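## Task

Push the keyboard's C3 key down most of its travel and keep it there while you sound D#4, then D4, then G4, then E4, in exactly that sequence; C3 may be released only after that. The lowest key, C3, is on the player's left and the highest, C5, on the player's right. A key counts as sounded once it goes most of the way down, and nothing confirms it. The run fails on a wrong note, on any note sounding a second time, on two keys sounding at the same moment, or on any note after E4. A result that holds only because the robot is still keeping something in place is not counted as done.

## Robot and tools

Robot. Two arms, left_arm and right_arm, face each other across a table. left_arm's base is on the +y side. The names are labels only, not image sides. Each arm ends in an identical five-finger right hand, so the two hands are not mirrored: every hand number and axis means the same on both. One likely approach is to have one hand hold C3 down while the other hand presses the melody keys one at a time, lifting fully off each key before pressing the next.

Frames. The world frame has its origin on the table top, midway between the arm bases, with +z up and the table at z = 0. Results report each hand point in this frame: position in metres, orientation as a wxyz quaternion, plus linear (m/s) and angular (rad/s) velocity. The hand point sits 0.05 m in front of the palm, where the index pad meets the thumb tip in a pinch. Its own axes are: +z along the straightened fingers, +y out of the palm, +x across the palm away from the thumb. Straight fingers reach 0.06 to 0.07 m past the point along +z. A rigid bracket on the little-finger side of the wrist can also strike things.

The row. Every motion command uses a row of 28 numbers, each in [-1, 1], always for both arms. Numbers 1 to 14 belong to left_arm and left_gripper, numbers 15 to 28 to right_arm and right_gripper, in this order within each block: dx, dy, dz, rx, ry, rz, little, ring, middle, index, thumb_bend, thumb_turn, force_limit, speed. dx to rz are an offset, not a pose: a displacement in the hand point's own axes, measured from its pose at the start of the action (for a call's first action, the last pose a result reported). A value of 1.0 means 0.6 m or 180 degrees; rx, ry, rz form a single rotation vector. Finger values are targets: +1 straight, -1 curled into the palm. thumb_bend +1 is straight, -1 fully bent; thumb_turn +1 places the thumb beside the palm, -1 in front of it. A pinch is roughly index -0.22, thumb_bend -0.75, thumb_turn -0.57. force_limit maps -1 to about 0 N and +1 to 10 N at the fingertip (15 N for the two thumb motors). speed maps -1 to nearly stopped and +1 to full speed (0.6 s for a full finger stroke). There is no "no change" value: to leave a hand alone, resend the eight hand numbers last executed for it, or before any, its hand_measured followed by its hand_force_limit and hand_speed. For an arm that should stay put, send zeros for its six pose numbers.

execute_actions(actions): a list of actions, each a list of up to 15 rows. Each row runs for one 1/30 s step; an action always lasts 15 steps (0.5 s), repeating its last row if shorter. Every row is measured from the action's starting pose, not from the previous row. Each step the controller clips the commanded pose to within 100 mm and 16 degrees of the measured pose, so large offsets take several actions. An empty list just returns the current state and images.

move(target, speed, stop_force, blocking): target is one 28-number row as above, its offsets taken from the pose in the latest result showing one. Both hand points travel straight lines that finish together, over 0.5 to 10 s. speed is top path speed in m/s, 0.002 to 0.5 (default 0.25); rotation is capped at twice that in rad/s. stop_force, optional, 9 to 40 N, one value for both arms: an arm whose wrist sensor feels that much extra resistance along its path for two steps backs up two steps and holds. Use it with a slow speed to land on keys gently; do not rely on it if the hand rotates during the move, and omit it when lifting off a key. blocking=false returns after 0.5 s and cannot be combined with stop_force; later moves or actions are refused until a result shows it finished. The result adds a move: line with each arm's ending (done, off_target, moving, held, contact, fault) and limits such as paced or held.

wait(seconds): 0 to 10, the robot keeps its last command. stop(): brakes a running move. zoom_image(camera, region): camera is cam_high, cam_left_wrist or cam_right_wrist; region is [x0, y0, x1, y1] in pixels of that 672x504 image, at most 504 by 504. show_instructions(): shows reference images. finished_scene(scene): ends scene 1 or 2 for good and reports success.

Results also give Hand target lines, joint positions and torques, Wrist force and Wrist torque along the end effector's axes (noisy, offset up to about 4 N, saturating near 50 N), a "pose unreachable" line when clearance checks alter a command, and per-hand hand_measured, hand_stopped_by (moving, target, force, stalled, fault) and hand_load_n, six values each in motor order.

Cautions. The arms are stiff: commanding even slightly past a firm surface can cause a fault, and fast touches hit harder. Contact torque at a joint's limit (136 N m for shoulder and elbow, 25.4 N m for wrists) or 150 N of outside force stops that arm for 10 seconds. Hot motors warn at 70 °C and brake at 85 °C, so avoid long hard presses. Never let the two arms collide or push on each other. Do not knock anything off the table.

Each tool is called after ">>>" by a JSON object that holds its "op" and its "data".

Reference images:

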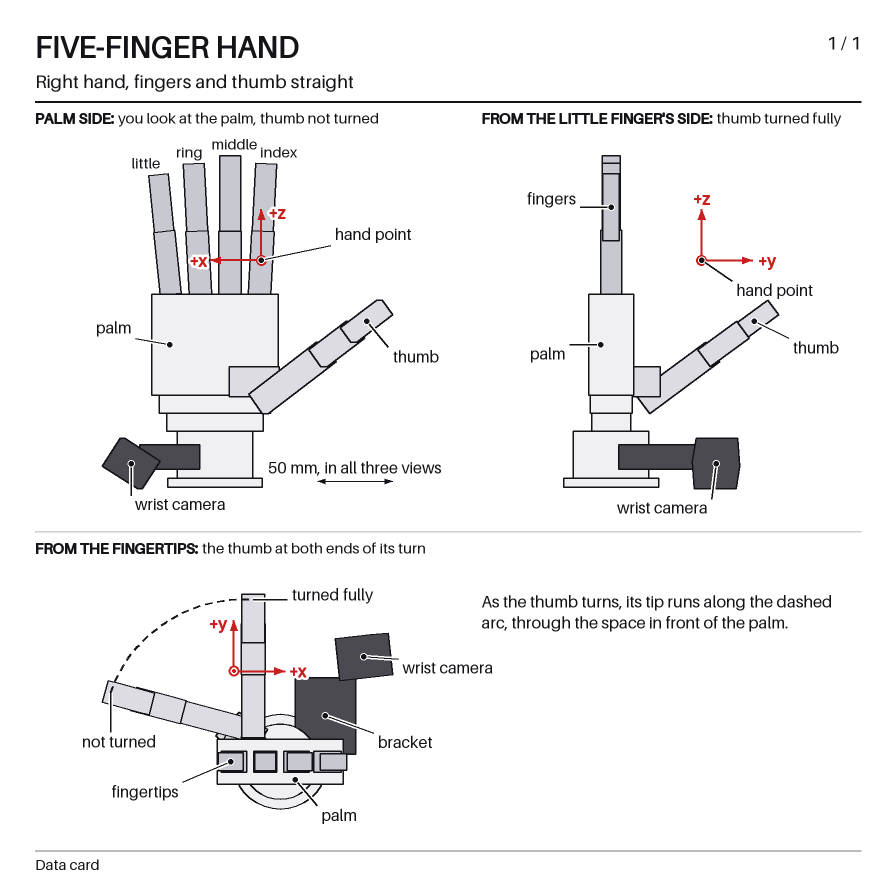

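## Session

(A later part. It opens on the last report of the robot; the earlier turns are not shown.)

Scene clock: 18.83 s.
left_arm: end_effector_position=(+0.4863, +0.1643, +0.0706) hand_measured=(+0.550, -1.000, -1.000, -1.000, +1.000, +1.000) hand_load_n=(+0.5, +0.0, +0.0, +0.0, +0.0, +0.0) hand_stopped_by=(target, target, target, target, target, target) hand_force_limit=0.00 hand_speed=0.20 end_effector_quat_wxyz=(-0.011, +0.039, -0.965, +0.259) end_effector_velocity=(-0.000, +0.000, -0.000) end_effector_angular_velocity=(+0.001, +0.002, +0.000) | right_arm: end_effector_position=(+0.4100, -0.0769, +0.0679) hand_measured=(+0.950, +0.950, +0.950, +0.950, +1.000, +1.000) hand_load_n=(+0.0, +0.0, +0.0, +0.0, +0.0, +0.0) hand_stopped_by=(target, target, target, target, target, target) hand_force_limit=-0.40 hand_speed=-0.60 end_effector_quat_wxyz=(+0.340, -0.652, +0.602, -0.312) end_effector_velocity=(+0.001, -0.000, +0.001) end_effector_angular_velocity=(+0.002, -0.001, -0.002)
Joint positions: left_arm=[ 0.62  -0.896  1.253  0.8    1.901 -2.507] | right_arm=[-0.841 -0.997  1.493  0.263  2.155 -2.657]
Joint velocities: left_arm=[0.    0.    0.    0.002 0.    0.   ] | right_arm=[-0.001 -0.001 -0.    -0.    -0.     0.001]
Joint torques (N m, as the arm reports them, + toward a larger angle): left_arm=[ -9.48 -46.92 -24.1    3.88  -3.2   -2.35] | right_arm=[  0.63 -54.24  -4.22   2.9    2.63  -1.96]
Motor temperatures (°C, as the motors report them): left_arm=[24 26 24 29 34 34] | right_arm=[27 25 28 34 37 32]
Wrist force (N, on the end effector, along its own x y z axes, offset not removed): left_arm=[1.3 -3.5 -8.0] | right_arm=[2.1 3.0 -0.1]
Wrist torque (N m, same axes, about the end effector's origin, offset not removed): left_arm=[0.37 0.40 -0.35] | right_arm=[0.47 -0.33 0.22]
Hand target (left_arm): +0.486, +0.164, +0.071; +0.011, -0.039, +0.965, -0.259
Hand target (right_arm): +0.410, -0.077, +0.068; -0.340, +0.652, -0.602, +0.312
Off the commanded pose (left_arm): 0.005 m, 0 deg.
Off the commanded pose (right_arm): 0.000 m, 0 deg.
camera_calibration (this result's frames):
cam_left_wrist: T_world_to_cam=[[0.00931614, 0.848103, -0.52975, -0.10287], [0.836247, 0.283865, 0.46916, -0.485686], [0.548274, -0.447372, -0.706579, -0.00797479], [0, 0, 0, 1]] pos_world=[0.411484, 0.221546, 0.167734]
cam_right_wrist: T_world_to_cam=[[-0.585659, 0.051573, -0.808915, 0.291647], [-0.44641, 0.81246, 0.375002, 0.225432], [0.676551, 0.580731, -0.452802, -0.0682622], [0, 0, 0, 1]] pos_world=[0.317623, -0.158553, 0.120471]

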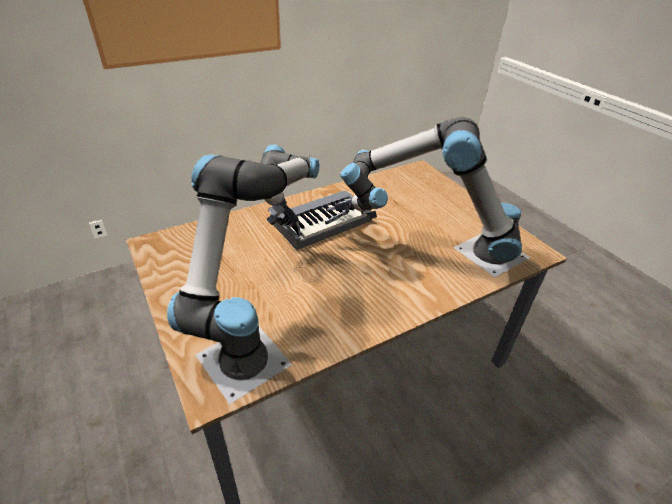

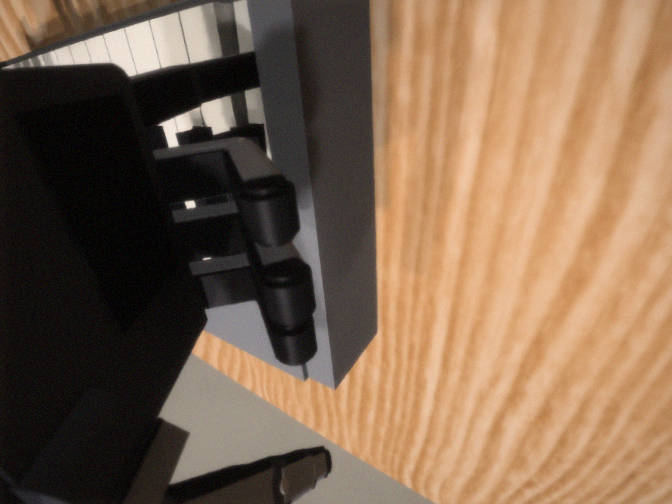

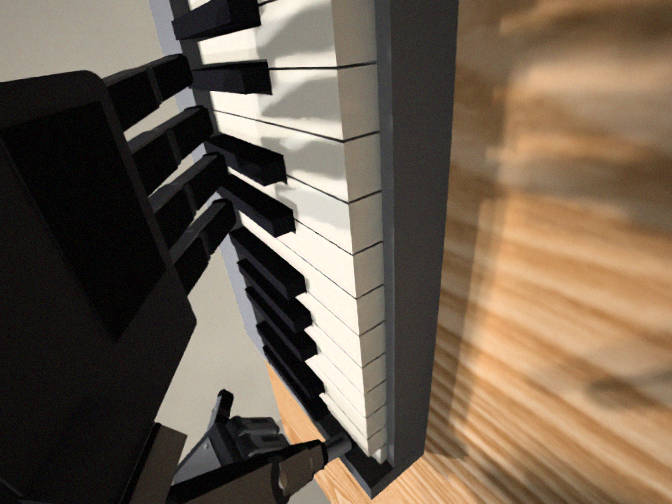

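>>> {"op": "execute_actions", "data": {"actions": [[[0,0,0,0,0,0,0.55,-1,-1,-1,1,1,0,0.2,0,0,0,0,0,0,0.95,0.95,0.55,0.95,1,1,-0.3,-0.5]]]}}

>>> {"op": "zoom_image", "data": {"camera": "cam_right_wrist", "region": [150, 40, 400, 290]}}

Scene clock: 19.57 s.
left_arm: end_effector_position=(+0.4863, +0.1643, +0.0706) hand_measured=(+0.550, -1.000, -1.000, -1.000, +1.000, +1.000) hand_load_n=(+0.5, +0.0, +0.0, +0.0, +0.0, +0.0) hand_stopped_by=(target, target, target, target, target, target) hand_force_limit=0.00 hand_speed=0.20 end_effector_quat_wxyz=(-0.011, +0.039, -0.965, +0.259) end_effector_velocity=(-0.000, -0.001, -0.000) end_effector_angular_velocity=(-0.001, -0.001, -0.002) | right_arm: end_effector_position=(+0.4101, -0.0769, +0.0679) hand_measured=(+0.950, +0.950, +0.734, +0.950, +1.000, +1.000) hand_load_n=(+0.0, +0.0, +6.5, +0.0, +0.0, +0.0) hand_stopped_by=(target, target, force, target, target, target) hand_force_limit=-0.30 hand_speed=-0.50 end_effector_quat_wxyz=(+0.340, -0.652, +0.602, -0.312) end_effector_velocity=(-0.000, +0.000, -0.000) end_effector_angular_velocity=(+0.001, +0.001, -0.001)
Joint positions: left_arm=[ 0.62  -0.896  1.253  0.8    1.901 -2.507] | right_arm=[-0.841 -0.997  1.493  0.263  2.155 -2.657]
Joint velocities: left_arm=[-0.002 -0.     0.    -0.001  0.    -0.   ] | right_arm=[ 0.     0.    -0.     0.    -0.     0.001]
Joint torques (N m, as the arm reports them, + toward a larger angle): left_arm=[ -8.72 -46.   -23.56   4.06  -2.94  -1.84] | right_arm=[ -0.29 -51.86  -3.99   2.87   0.68  -2.02]
Motor temperatures (°C, as the motors report them): left_arm=[24 26 24 29 34 34] | right_arm=[27 25 28 34 37 32]
Wrist force (N, on the end effector, along its own x y z axes, offset not removed): left_arm=[1.0 -5.6 -8.7] | right_arm=[1.8 -5.1 -0.6]
Wrist torque (N m, same axes, about the end effector's origin, offset not removed): left_arm=[-0.07 0.56 -0.38] | right_arm=[0.68 -0.33 -0.11]
Hand target (left_arm): +0.486, +0.164, +0.071; +0.011, -0.039, +0.965, -0.259
Hand target (right_arm): +0.410, -0.077, +0.068; -0.340, +0.652, -0.602, +0.312
Off the commanded pose (left_arm): 0.000 m, 0 deg.
Off the commanded pose (right_arm): 0.000 m, 0 deg.
camera_calibration (this result's frames):
cam_left_wrist: T_world_to_cam=[[0.00929357, 0.848102, -0.529751, -0.102859], [0.836247, 0.283882, 0.46915, -0.485686], [0.548274, -0.447363, -0.706585, -0.00797544], [0, 0, 0, 1]] pos_world=[0.411482, 0.221545, 0.167735]
cam_right_wrist: T_world_to_cam=[[-0.585593, 0.0516046, -0.808961, 0.291664], [-0.446386, 0.812492, 0.374961, 0.225433], [0.676624, 0.580683, -0.452754, -0.0682833], [0, 0, 0, 1]] pos_world=[0.317629, -0.158563, 0.120501]

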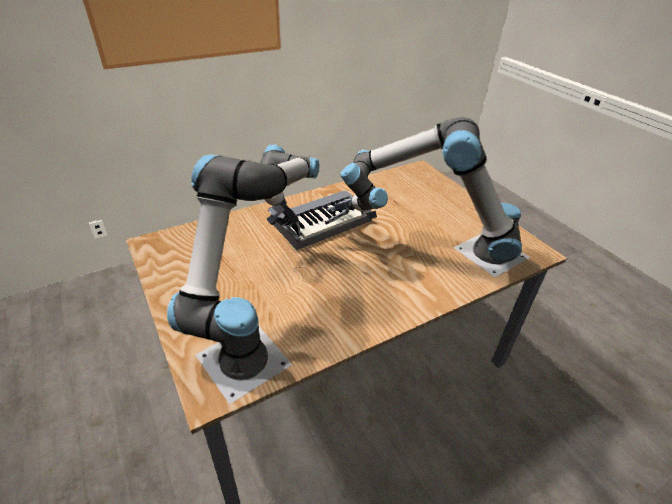

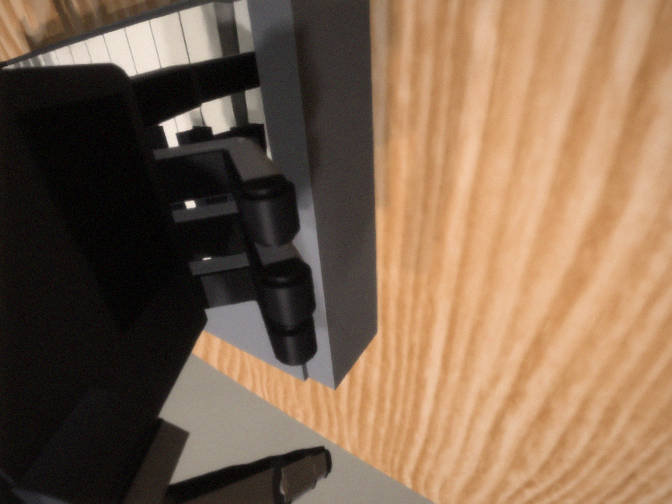

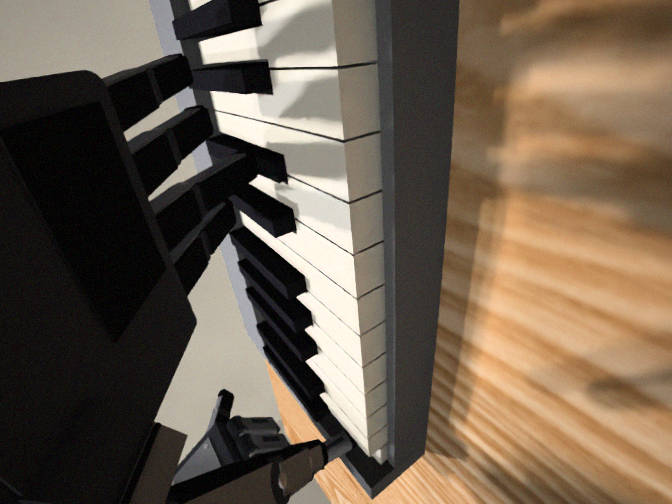

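Region (150, 40, 400, 290) of cam_right_wrist's 672x504 image, scaled by 2.016, with more detail than that image has.

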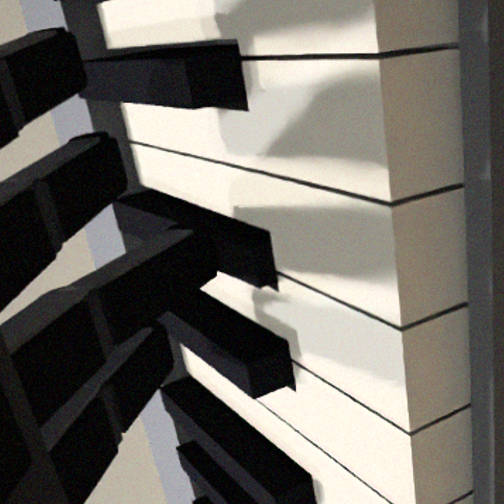

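>>> {"op": "move", "data": {"target": [0,0,0,0,0,0,0.55,-1,-1,-1,1,1,0,0.2,0.01167,0.0433,-0.0531,0,0,0.0222,1,1,1,1,1,1,-0.3,0.5], "speed": 0.12}}

>>> {"op": "move", "data": {"target": [0,0,0,0,0,0,0.55,-1,-1,-1,1,1,0,0.2,0.00114,0.01634,0.01147,0,0,0,1,1,1,1,1,1,-0.3,-0.5], "speed": 0.05}}

>>> {"op": "zoom_image", "data": {"camera": "cam_right_wrist", "region": [130, 20, 400, 290]}}

Scene clock: 21.60 s.
left_arm: end_effector_position=(+0.4863, +0.1643, +0.0706) hand_measured=(+0.550, -1.000, -1.000, -1.000, +1.000, +1.000) hand_load_n=(+0.5, +0.0, +0.0, +0.0, +0.0, +0.0) hand_stopped_by=(target, target, target, target, target, target) hand_force_limit=0.00 hand_speed=0.20 end_effector_quat_wxyz=(-0.011, +0.039, -0.965, +0.259) end_effector_velocity=(-0.000, -0.002, +0.000) end_effector_angular_velocity=(-0.002, -0.002, -0.002) | right_arm: end_effector_position=(+0.3700, -0.0871, +0.0649) hand_measured=(+1.000, +1.000, +1.000, +1.000, +1.000, +1.000) hand_load_n=(+0.0, +0.0, +0.0, +0.0, +0.0, +0.0) hand_stopped_by=(target, target, target, target, target, target) hand_force_limit=-0.30 hand_speed=0.50 end_effector_quat_wxyz=(+0.351, -0.631, +0.624, -0.300) end_effector_velocity=(-0.003, -0.000, -0.002) end_effector_angular_velocity=(+0.002, +0.001, -0.001)
Joint positions: left_arm=[ 0.62  -0.896  1.253  0.8    1.901 -2.507] | right_arm=[-0.798 -1.053  1.603  0.23   2.186 -2.551]
Joint velocities: left_arm=[-0.002 -0.    -0.    -0.002 -0.    -0.   ] | right_arm=[ 0.004 -0.001  0.006 -0.002  0.002  0.006]
Joint torques (N m, as the arm reports them, + toward a larger angle): left_arm=[ -7.68 -46.57 -22.9    4.05  -2.93   0.03] | right_arm=[ 11.58 -55.5   -2.84  -1.84   2.58   1.81]
Motor temperatures (°C, as the motors report them): left_arm=[24 26 24 29 34 34] | right_arm=[27 25 28 34 37 32]
Wrist force (N, on the end effector, along its own x y z axes, offset not removed): left_arm=[1.1 -5.7 -8.8] | right_arm=[0.6 1.4 -0.5]
Wrist torque (N m, same axes, about the end effector's origin, offset not removed): left_arm=[0.02 0.53 -0.33] | right_arm=[0.20 -0.16 -0.02]
Hand target (left_arm): +0.486, +0.164, +0.071; +0.011, -0.039, +0.965, -0.259
Hand target (right_arm): +0.370, -0.087, +0.065; -0.351, +0.631, -0.624, +0.300
Off the commanded pose (left_arm): 0.000 m, 0 deg.
Off the commanded pose (right_arm): 0.000 m, 0 deg.
move: done
camera_calibration (this result's frames):
cam_left_wrist: T_world_to_cam=[[0.00929493, 0.848101, -0.529753, -0.102858], [0.836246, 0.283883, 0.469151, -0.485687], [0.548276, -0.447364, -0.706583, -0.00797513], [0, 0, 0, 1]] pos_world=[0.411483, 0.221544, 0.167736]
cam_right_wrist: T_world_to_cam=[[-0.586072, 0.120532, -0.801244, 0.271994], [-0.41219, 0.807005, 0.422897, 0.200731], [0.697581, 0.578113, -0.423281, -0.0464626], [0, 0, 0, 1]] pos_world=[0.274559, -0.167914, 0.113379]

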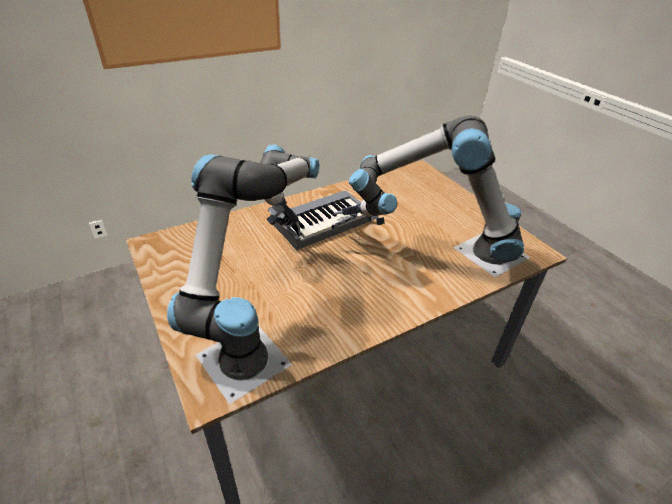

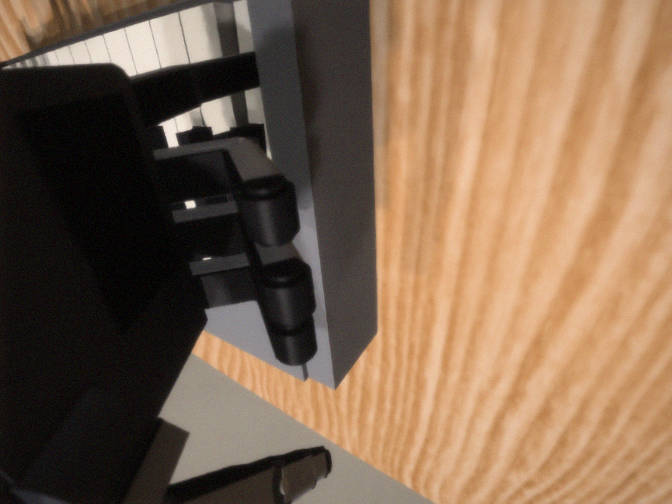

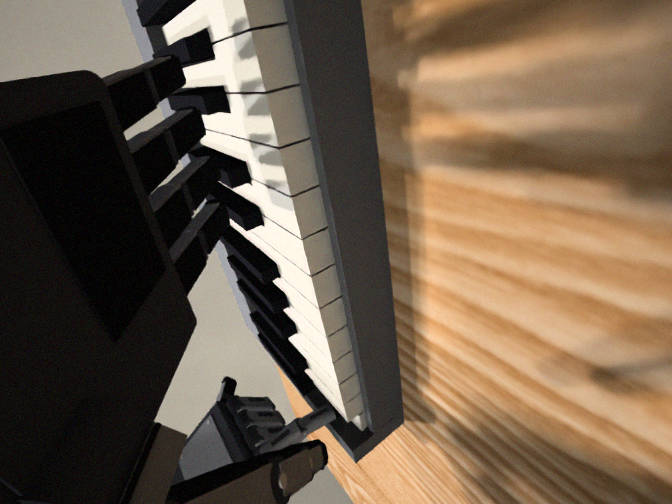

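Scene clock: 22.40 s.
left_arm: end_effector_position=(+0.4863, +0.1643, +0.0706) hand_measured=(+0.550, -1.000, -1.000, -1.000, +1.000, +1.000) hand_load_n=(+0.5, +0.0, +0.0, +0.0, +0.0, +0.0) hand_stopped_by=(target, target, target, target, target, target) hand_force_limit=0.00 hand_speed=0.20 end_effector_quat_wxyz=(-0.011, +0.039, -0.965, +0.259) end_effector_velocity=(+0.000, +0.000, -0.000) end_effector_angular_velocity=(-0.000, -0.001, +0.001) | right_arm: end_effector_position=(+0.3700, -0.0871, +0.0531) hand_measured=(+1.000, +1.000, +1.000, +1.000, +1.000, +1.000) hand_load_n=(+0.0, +0.0, +0.0, +0.0, +0.0, +0.0) hand_stopped_by=(target, target, target, target, target, target) hand_force_limit=-0.30 hand_speed=-0.50 end_effector_quat_wxyz=(+0.351, -0.631, +0.624, -0.300) end_effector_velocity=(-0.000, +0.000, -0.001) end_effector_angular_velocity=(+0.000, -0.000, +0.000)
Joint positions: left_arm=[ 0.62  -0.896  1.253  0.8    1.901 -2.507] | right_arm=[-0.798 -1.038  1.614  0.204  2.186 -2.551]
Joint velocities: left_arm=[ 0.001  0.    -0.    -0.    -0.     0.   ] | right_arm=[ 0.     0.001  0.001 -0.003 -0.     0.   ]
Joint torques (N m, as the arm reports them, + toward a larger angle): left_arm=[ -8.08 -44.88 -22.79   3.8   -3.15   0.22] | right_arm=[ -7.95 -29.08  -2.63  -1.76  -0.48  -2.18]
Motor temperatures (°C, as the motors report them): left_arm=[24 26 24 29 34 34] | right_arm=[27 25 28 34 37 32]
Wrist force (N, on the end effector, along its own x y z axes, offset not removed): left_arm=[1.6 -3.0 -8.5] | right_arm=[-0.5 1.4 0.9]
Wrist torque (N m, same axes, about the end effector's origin, offset not removed): left_arm=[0.45 0.40 -0.28] | right_arm=[0.08 0.08 0.03]
Hand target (left_arm): +0.486, +0.164, +0.071; +0.011, -0.039, +0.965, -0.259
Hand target (right_arm): +0.370, -0.087, +0.053; -0.351, +0.631, -0.624, +0.300
Off the commanded pose (left_arm): 0.000 m, 0 deg.
Off the commanded pose (right_arm): 0.000 m, 0 deg.
move: done
camera_calibration (this result's frames):
cam_left_wrist: T_world_to_cam=[[0.00929496, 0.848101, -0.529753, -0.102858], [0.836246, 0.283883, 0.469151, -0.485687], [0.548276, -0.447364, -0.706583, -0.007975], [0, 0, 0, 1]] pos_world=[0.411482, 0.221544, 0.167737]
cam_right_wrist: T_world_to_cam=[[-0.58605, 0.120504, -0.801264, 0.262493], [-0.41221, 0.807014, 0.422861, 0.205713], [0.697588, 0.578106, -0.423278, -0.0514601], [0, 0, 0, 1]] pos_world=[0.274529, -0.167895, 0.101557]

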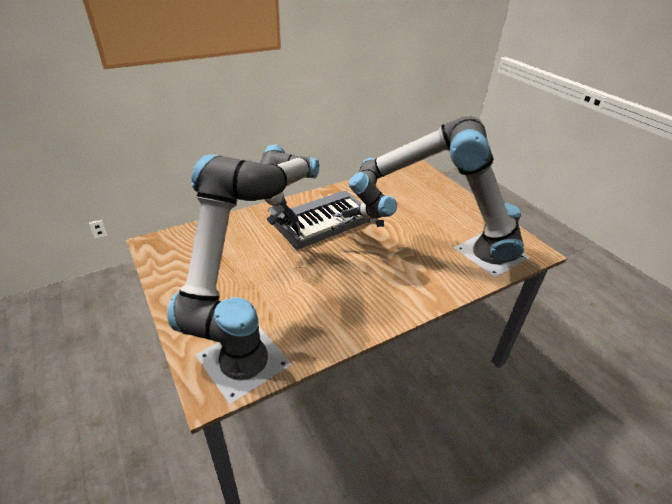

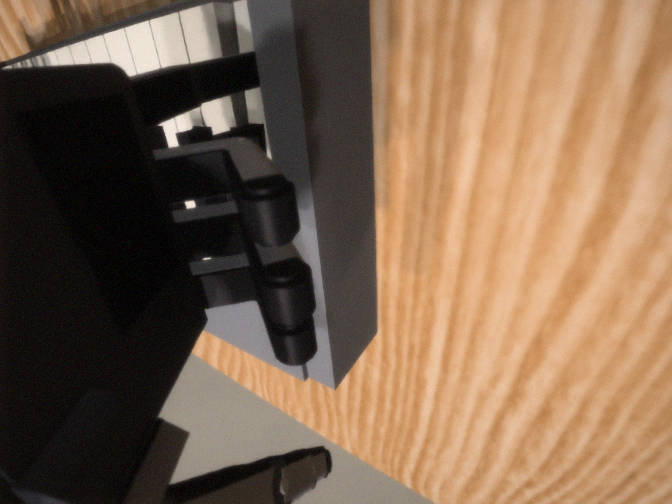

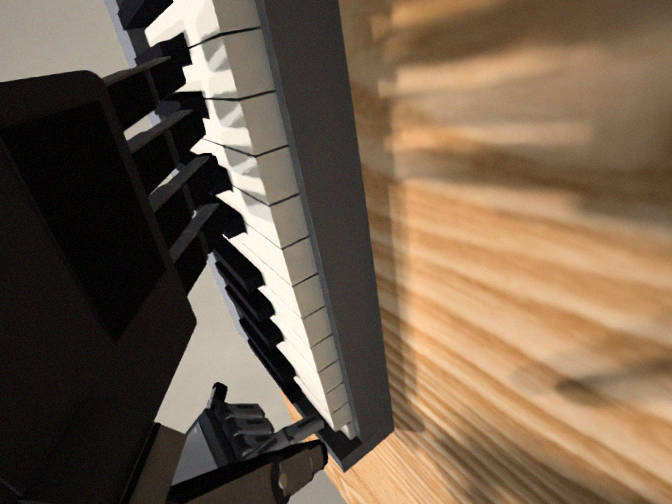

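Region (130, 20, 400, 290) of cam_right_wrist's 672x504 image, scaled by 1.867, with more detail than that image has.

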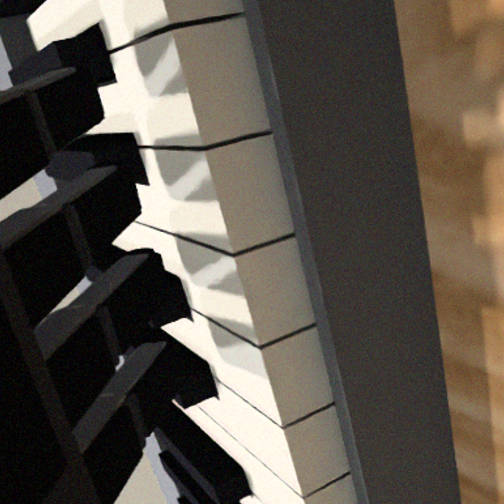

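>>> {"op": "execute_actions", "data": {"actions": [[[0,0,0,0,0,0,0.55,-1,-1,-1,1,1,0,0.2,0,0,0,0,0,0,0.84,1,0.93,0.82,1,1,-0.3,-0.5]]]}}

>>> {"op": "zoom_image", "data": {"camera": "cam_right_wrist", "region": [130, 20, 400, 290]}}

Scene clock: 23.00 s.
left_arm: end_effector_position=(+0.4863, +0.1643, +0.0706) hand_measured=(+0.550, -1.000, -1.000, -1.000, +1.000, +1.000) hand_load_n=(+0.5, +0.0, +0.0, +0.0, +0.0, +0.0) hand_stopped_by=(target, target, target, target, target, target) hand_force_limit=0.00 hand_speed=0.20 end_effector_quat_wxyz=(-0.011, +0.039, -0.965, +0.259) end_effector_velocity=(+0.000, -0.000, -0.000) end_effector_angular_velocity=(-0.000, -0.001, +0.000) | right_arm: end_effector_position=(+0.3699, -0.0872, +0.0530) hand_measured=(+0.840, +1.000, +0.930, +0.820, +1.000, +1.000) hand_load_n=(+0.0, +0.0, +0.0, +1.0, +0.0, +0.0) hand_stopped_by=(target, target, target, target, target, target) hand_force_limit=-0.30 hand_speed=-0.50 end_effector_quat_wxyz=(+0.351, -0.631, +0.624, -0.300) end_effector_velocity=(+0.001, -0.000, +0.001) end_effector_angular_velocity=(+0.001, -0.001, -0.001)
Joint positions: left_arm=[ 0.62  -0.896  1.253  0.8    1.901 -2.507] | right_arm=[-0.798 -1.038  1.614  0.203  2.186 -2.551]
Joint velocities: left_arm=[ 0.     0.    -0.    -0.001 -0.    -0.   ] | right_arm=[-0.001 -0.002  0.     0.     0.    -0.   ]
Joint torques (N m, as the arm reports them, + toward a larger angle): left_arm=[ -8.33 -44.49 -22.85   3.66  -2.91  -0.02] | right_arm=[ -1.21 -49.41 -24.13   3.9   -1.2   -1.9 ]
Motor temperatures (°C, as the motors report them): left_arm=[24 26 24 29 34 34] | right_arm=[27 25 28 34 37 32]
Wrist force (N, on the end effector, along its own x y z axes, offset not removed): left_arm=[2.4 -3.8 -8.2] | right_arm=[-0.6 2.1 -1.5]
Wrist torque (N m, same axes, about the end effector's origin, offset not removed): left_arm=[0.41 0.42 -0.25] | right_arm=[0.55 -0.02 -0.07]
Hand target (left_arm): +0.486, +0.164, +0.071; +0.011, -0.039, +0.965, -0.259
Hand target (right_arm): +0.370, -0.087, +0.053; -0.351, +0.631, -0.624, +0.300
Off the commanded pose (left_arm): 0.000 m, 0 deg.
Off the commanded pose (right_arm): 0.000 m, 0 deg.
camera_calibration (this result's frames):
cam_left_wrist: T_world_to_cam=[[0.00929504, 0.848101, -0.529753, -0.102858], [0.836246, 0.283883, 0.469151, -0.485687], [0.548276, -0.447365, -0.706583, -0.00797503], [0, 0, 0, 1]] pos_world=[0.411482, 0.221544, 0.167737]
cam_right_wrist: T_world_to_cam=[[-0.586189, 0.12035, -0.801186, 0.262395], [-0.412103, 0.807123, 0.422758, 0.205802], [0.697534, 0.577987, -0.423529, -0.0514439], [0, 0, 0, 1]] pos_world=[0.274509, -0.167953, 0.101435]

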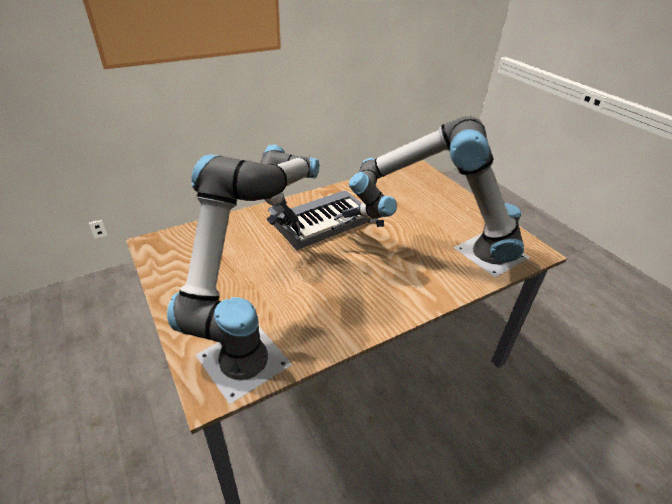

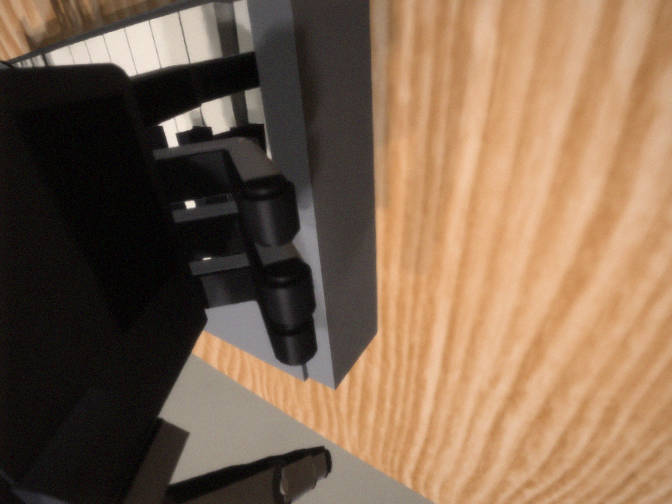

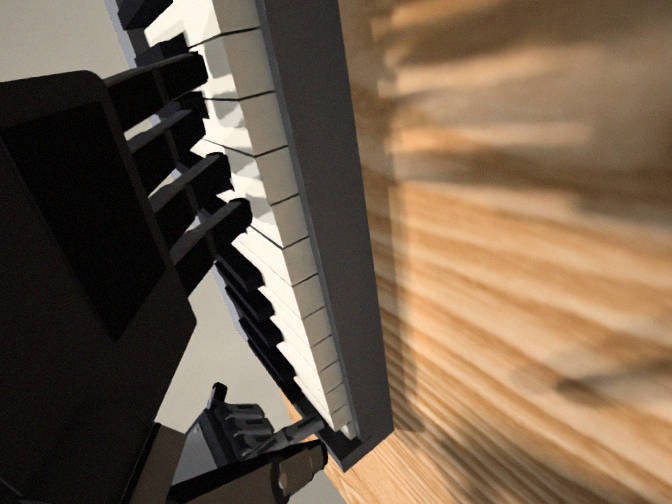

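Region (130, 20, 400, 290) of cam_right_wrist's 672x504 image, scaled by 1.867, with more detail than that image has.

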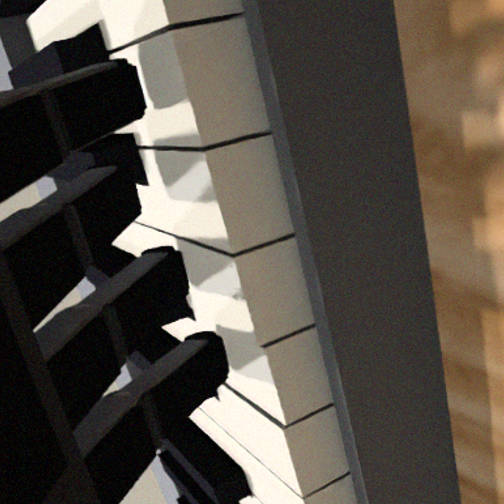

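>>> {"op": "zoom_image", "data": {"camera": "cam_right_wrist", "region": [200, 140, 320, 260]}}

Region (200, 140, 320, 260) of cam_right_wrist's 672x504 image, scaled by 4.200, with more detail than that image has.

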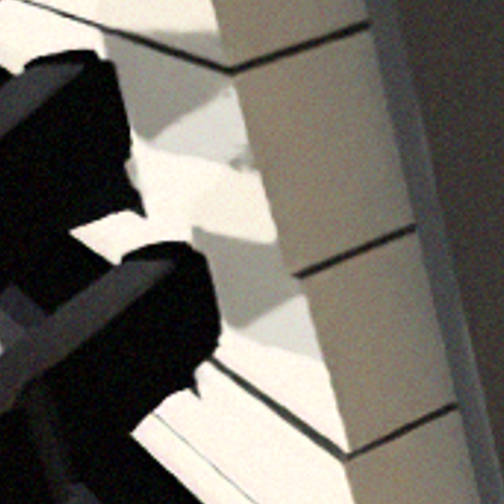

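>>> {"op": "execute_actions", "data": {"actions": [[[0,0,0,0,0,0,0.55,-1,-1,-1,1,1,0,0.2,0,0,0,0,0,0,0.84,1,0.93,0.5,1,1,-0.3,-0.5]]]}}

>>> {"op": "zoom_image", "data": {"camera": "cam_right_wrist", "region": [130, 20, 400, 290]}}

Scene clock: 23.80 s.
left_arm: end_effector_position=(+0.4863, +0.1643, +0.0706) hand_measured=(+0.550, -1.000, -1.000, -1.000, +1.000, +1.000) hand_load_n=(+0.5, +0.0, +0.0, +0.0, +0.0, +0.0) hand_stopped_by=(target, target, target, target, target, target) hand_force_limit=0.00 hand_speed=0.20 end_effector_quat_wxyz=(-0.011, +0.039, -0.965, +0.259) end_effector_velocity=(+0.000, -0.001, +0.000) end_effector_angular_velocity=(-0.003, -0.003, -0.001) | right_arm: end_effector_position=(+0.3700, -0.0872, +0.0531) hand_measured=(+0.840, +1.000, +0.930, +0.630, +1.000, +1.000) hand_load_n=(+0.0, +0.0, +0.0, +4.5, +0.0, +0.0) hand_stopped_by=(target, target, target, force, target, target) hand_force_limit=-0.30 hand_speed=-0.50 end_effector_quat_wxyz=(+0.351, -0.631, +0.624, -0.300) end_effector_velocity=(+0.000, -0.000, -0.000) end_effector_angular_velocity=(+0.000, -0.000, -0.001)
Joint positions: left_arm=[ 0.62  -0.896  1.253  0.8    1.901 -2.507] | right_arm=[-0.798 -1.038  1.614  0.204  2.186 -2.551]
Joint velocities: left_arm=[-0.001 -0.001 -0.    -0.003 -0.    -0.   ] | right_arm=[-0.     0.    -0.    -0.     0.     0.001]
Joint torques (N m, as the arm reports them, + toward a larger angle): left_arm=[ -7.48 -44.55 -22.02   3.93  -2.84   0.1 ] | right_arm=[  2.66 -42.3   -7.45   2.85  -1.45  -1.79]
Motor temperatures (°C, as the motors report them): left_arm=[24 26 24 29 34 34] | right_arm=[27 25 28 34 37 32]
Wrist force (N, on the end effector, along its own x y z axes, offset not removed): left_arm=[2.7 -6.5 -7.3] | right_arm=[0.7 -4.1 -0.8]
Wrist torque (N m, same axes, about the end effector's origin, offset not removed): left_arm=[-0.19 0.33 -0.35] | right_arm=[0.46 -0.21 -0.05]
Hand target (left_arm): +0.486, +0.164, +0.071; +0.011, -0.039, +0.965, -0.259
Hand target (right_arm): +0.370, -0.087, +0.053; -0.351, +0.631, -0.624, +0.300
Off the commanded pose (left_arm): 0.000 m, 0 deg.
Off the commanded pose (right_arm): 0.000 m, 0 deg.
camera_calibration (this result's frames):
cam_left_wrist: T_world_to_cam=[[0.00929501, 0.848101, -0.529753, -0.102858], [0.836246, 0.283883, 0.469152, -0.485687], [0.548276, -0.447364, -0.706583, -0.00797515], [0, 0, 0, 1]] pos_world=[0.411483, 0.221544, 0.167736]
cam_right_wrist: T_world_to_cam=[[-0.586086, 0.120472, -0.801243, 0.262477], [-0.412157, 0.807059, 0.422827, 0.205745], [0.697589, 0.578051, -0.423352, -0.0514743], [0, 0, 0, 1]] pos_world=[0.274541, -0.167915, 0.101521]

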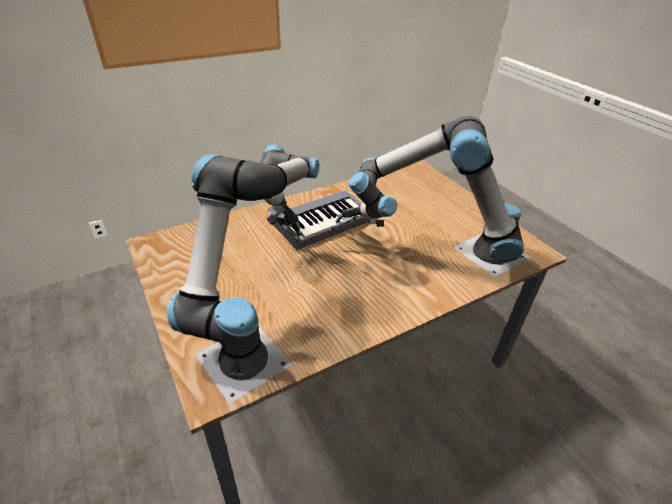

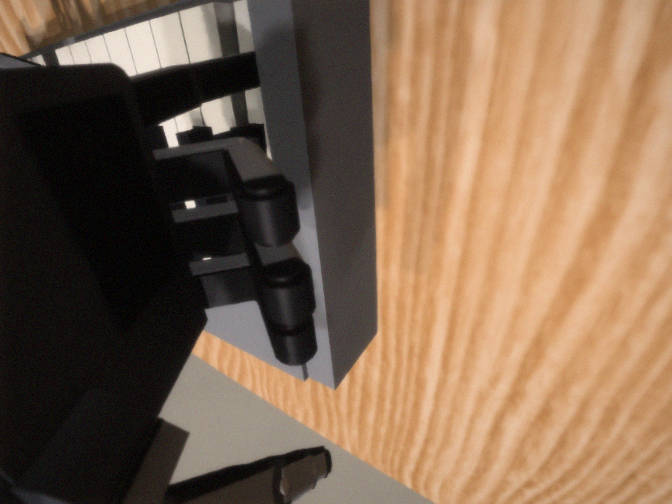

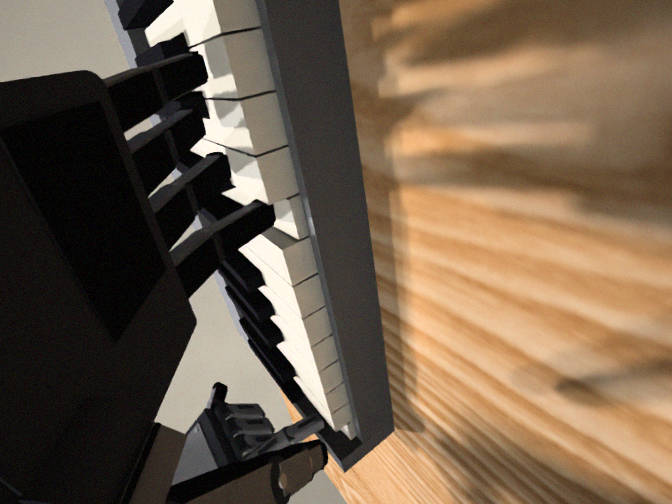

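Region (130, 20, 400, 290) of cam_right_wrist's 672x504 image, scaled by 1.867, with more detail than that image has.

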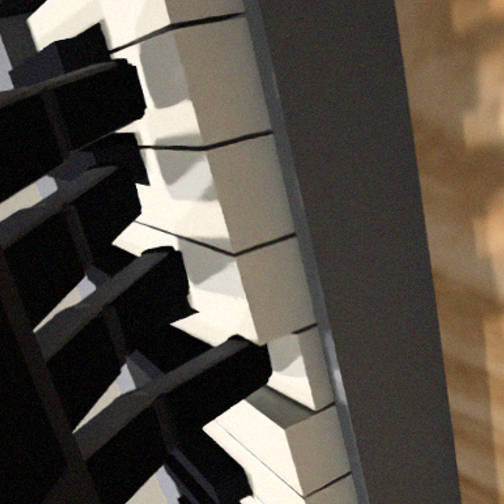

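>>> {"op": "execute_actions", "data": {"actions": [[[0,0,0,0,0,0,0.55,-1,-1,-1,1,1,0,0.2,0,0,0,0,0,0,0.84,1,0.93,1,1,1,-0.3,0.3],[0,0,0,0,0,0,0.55,-1,-1,-1,1,1,0,0.2,0,0,0,0,0,0,0.84,1,0.93,1,1,1,-0.3,0.3],[0,0,0,0,0,0,0.55,-1,-1,-1,1,1,0,0.2,0,0,0,0,0,0,0.84,1,0.93,1,1,1,-0.3,0.3],[0,0,0,0,0,0,0.55,-1,-1,-1,1,1,0,0.2,0,0,0,0,0,0,0.45,1,0.93,1,1,1,-0.3,-0.5]]]}}

>>> {"op": "zoom_image", "data": {"camera": "cam_right_wrist", "region": [130, 0, 400, 270]}}

Scene clock: 24.43 s.
left_arm: end_effector_position=(+0.4863, +0.1643, +0.0706) hand_measured=(+0.550, -1.000, -1.000, -1.000, +1.000, +1.000) hand_load_n=(+0.5, +0.0, +0.0, +0.0, +0.0, +0.0) hand_stopped_by=(target, target, target, target, target, target) hand_force_limit=0.00 hand_speed=0.20 end_effector_quat_wxyz=(-0.011, +0.039, -0.965, +0.259) end_effector_velocity=(+0.000, +0.001, -0.000) end_effector_angular_velocity=(+0.002, +0.002, +0.001) | right_arm: end_effector_position=(+0.3700, -0.0872, +0.0531) hand_measured=(+0.592, +1.000, +0.930, +0.998, +1.000, +1.000) hand_load_n=(+1.0, +0.0, +0.0, +0.0, +0.0, +0.0) hand_stopped_by=(moving, target, target, moving, target, target) hand_force_limit=-0.30 hand_speed=-0.50 end_effector_quat_wxyz=(+0.351, -0.631, +0.624, -0.300) end_effector_velocity=(+0.000, -0.000, +0.000) end_effector_angular_velocity=(+0.001, +0.000, -0.001)
Joint positions: left_arm=[ 0.62  -0.896  1.253  0.8    1.901 -2.507] | right_arm=[-0.798 -1.038  1.614  0.204  2.186 -2.551]
Joint velocities: left_arm=[ 0.001  0.     0.     0.001 -0.    -0.   ] | right_arm=[-0.001 -0.    -0.     0.001  0.     0.001]
Joint torques (N m, as the arm reports them, + toward a larger angle): left_arm=[ -8.63 -45.72 -22.24   3.92  -2.83   0.  ] | right_arm=[  2.2  -38.74  -7.07   2.55  -1.32  -1.63]
Motor temperatures (°C, as the motors report them): left_arm=[24 26 24 29 34 34] | right_arm=[27 25 28 34 37 32]
Wrist force (N, on the end effector, along its own x y z axes, offset not removed): left_arm=[4.7 -3.9 -9.5] | right_arm=[1.5 1.7 -0.6]
Wrist torque (N m, same axes, about the end effector's origin, offset not removed): left_arm=[0.29 -0.01 -0.11] | right_arm=[0.49 -0.30 0.14]
Hand target (left_arm): +0.486, +0.164, +0.071; +0.011, -0.039, +0.965, -0.259
Hand target (right_arm): +0.370, -0.087, +0.053; -0.351, +0.631, -0.624, +0.300
Off the commanded pose (left_arm): 0.000 m, 0 deg.
Off the commanded pose (right_arm): 0.000 m, 0 deg.
camera_calibration (this result's frames):
cam_left_wrist: T_world_to_cam=[[0.00929489, 0.848101, -0.529753, -0.102858], [0.836246, 0.283883, 0.469152, -0.485687], [0.548276, -0.447364, -0.706583, -0.00797515], [0, 0, 0, 1]] pos_world=[0.411483, 0.221544, 0.167736]
cam_right_wrist: T_world_to_cam=[[-0.586102, 0.120453, -0.801234, 0.262467], [-0.412149, 0.807069, 0.422816, 0.205754], [0.69758, 0.578041, -0.42338, -0.0514627], [0, 0, 0, 1]] pos_world=[0.274533, -0.167925, 0.101513]

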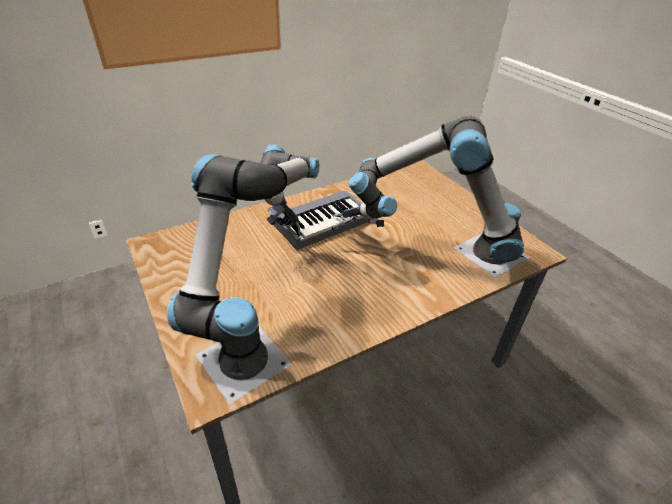

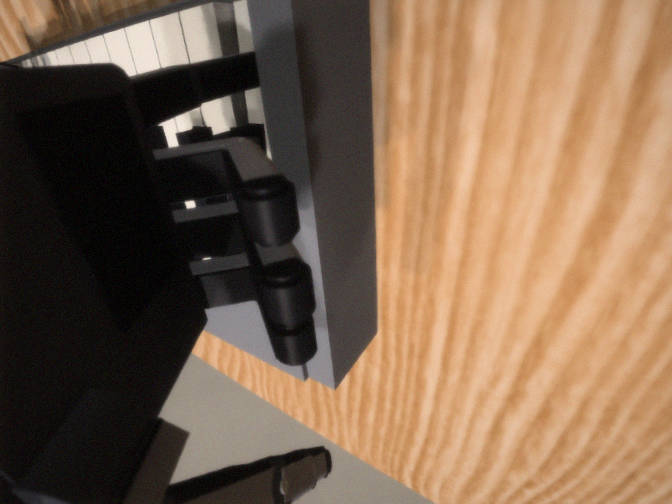

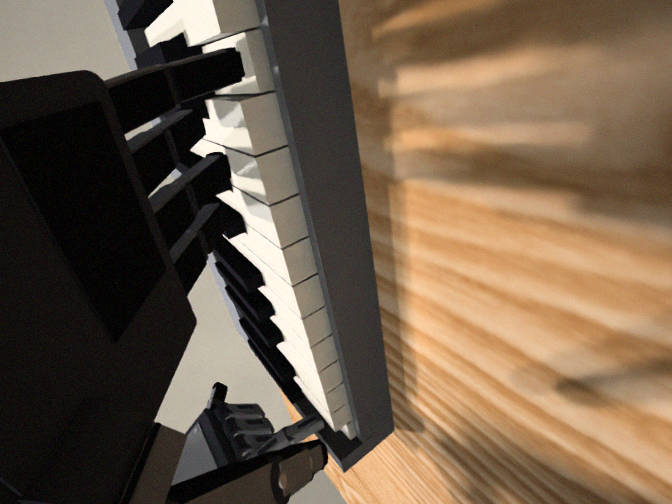

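Region (130, 0, 400, 270) of cam_right_wrist's 672x504 image, scaled by 1.867, with more detail than that image has.

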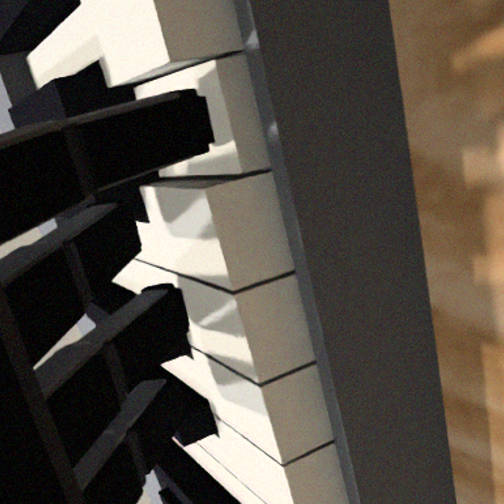

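>>> {"op": "wait", "data": {"seconds": 0.2}}

>>> {"op": "zoom_image", "data": {"camera": "cam_right_wrist", "region": [130, 0, 400, 270]}}

Scene clock: 24.73 s.
left_arm: end_effector_position=(+0.4863, +0.1643, +0.0706) hand_measured=(+0.550, -1.000, -1.000, -1.000, +1.000, +1.000) hand_load_n=(+0.5, +0.0, +0.0, +0.0, +0.0, +0.0) hand_stopped_by=(target, target, target, target, target, target) hand_force_limit=0.00 hand_speed=0.20 end_effector_quat_wxyz=(-0.011, +0.039, -0.965, +0.259) end_effector_velocity=(-0.001, +0.000, -0.000) end_effector_angular_velocity=(+0.002, +0.002, -0.001) | right_arm: end_effector_position=(+0.3700, -0.0872, +0.0531) hand_measured=(+0.510, +1.000, +0.930, +1.000, +1.000, +1.000) hand_load_n=(+4.5, +0.0, +0.0, +0.0, +0.0, +0.0) hand_stopped_by=(force, target, target, target, target, target) hand_force_limit=-0.30 hand_speed=-0.50 end_effector_quat_wxyz=(+0.351, -0.631, +0.624, -0.300) end_effector_velocity=(+0.000, +0.000, +0.000) end_effector_angular_velocity=(+0.001, -0.001, -0.000)
Joint positions: left_arm=[ 0.62  -0.896  1.253  0.8    1.901 -2.507] | right_arm=[-0.798 -1.038  1.614  0.204  2.186 -2.551]
Joint velocities: left_arm=[-0.001  0.     0.     0.002  0.    -0.   ] | right_arm=[-0.    -0.001  0.    -0.    -0.    -0.   ]
Joint torques (N m, as the arm reports them, + toward a larger angle): left_arm=[ -8.75 -45.85 -23.48   3.83  -3.24  -0.08] | right_arm=[  2.55 -39.06 -10.32   2.34  -1.42  -1.82]
Motor temperatures (°C, as the motors report them): left_arm=[24 26 24 29 34 34] | right_arm=[27 25 28 34 37 32]
Wrist force (N, on the end effector, along its own x y z axes, offset not removed): left_arm=[1.8 -4.0 -5.5] | right_arm=[0.1 -4.1 -2.6]
Wrist torque (N m, same axes, about the end effector's origin, offset not removed): left_arm=[0.16 0.28 -0.40] | right_arm=[0.65 0.01 -0.39]
Hand target (left_arm): +0.486, +0.164, +0.071; +0.011, -0.039, +0.965, -0.259
Hand target (right_arm): +0.370, -0.087, +0.053; -0.351, +0.631, -0.624, +0.300
Off the commanded pose (left_arm): 0.000 m, 0 deg.
Off the commanded pose (right_arm): 0.000 m, 0 deg.
wait: 0.20 s; at rest by 0.13 s
camera_calibration (this result's frames):
cam_left_wrist: T_world_to_cam=[[0.00929503, 0.848101, -0.529753, -0.102858], [0.836246, 0.283883, 0.469151, -0.485687], [0.548275, -0.447364, -0.706583, -0.00797497], [0, 0, 0, 1]] pos_world=[0.411482, 0.221544, 0.167736]
cam_right_wrist: T_world_to_cam=[[-0.586102, 0.120453, -0.801234, 0.262467], [-0.412149, 0.807069, 0.422816, 0.205754], [0.69758, 0.578041, -0.42338, -0.0514628], [0, 0, 0, 1]] pos_world=[0.274533, -0.167925, 0.101513]

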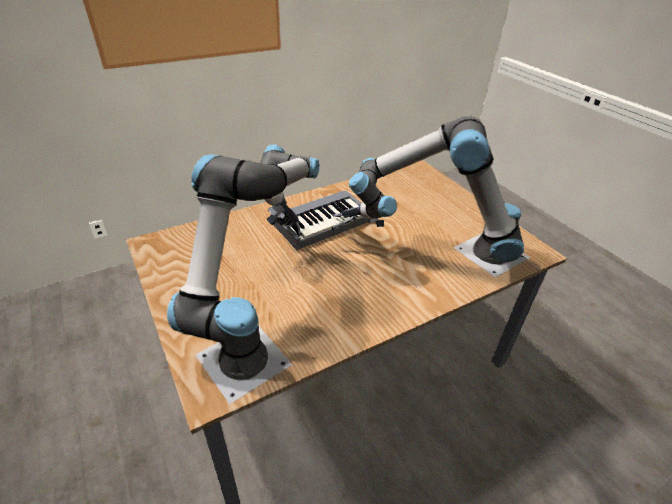

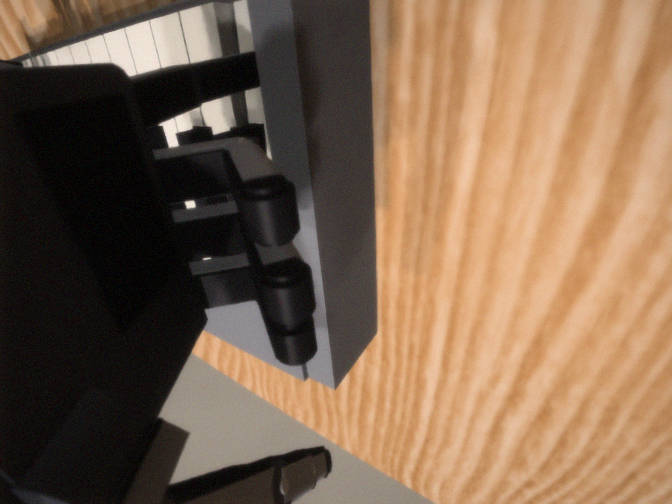

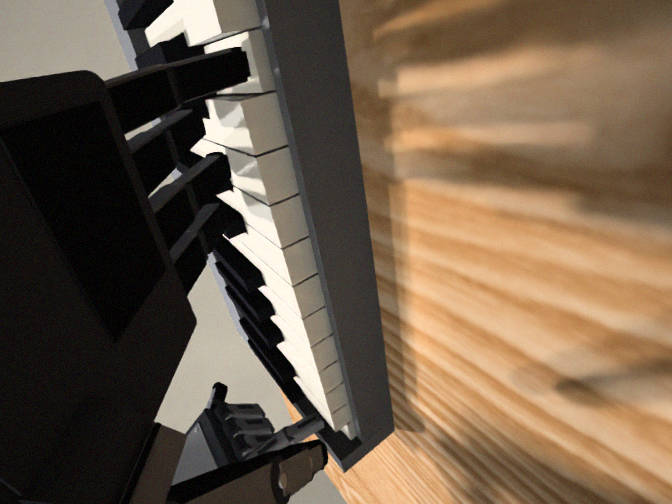

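Region (130, 0, 400, 270) of cam_right_wrist's 672x504 image, scaled by 1.867, with more detail than that image has.

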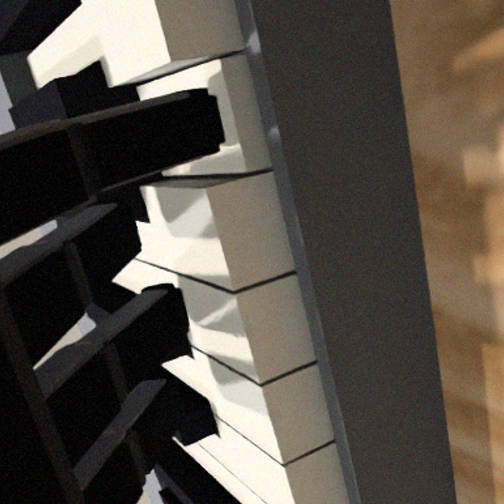

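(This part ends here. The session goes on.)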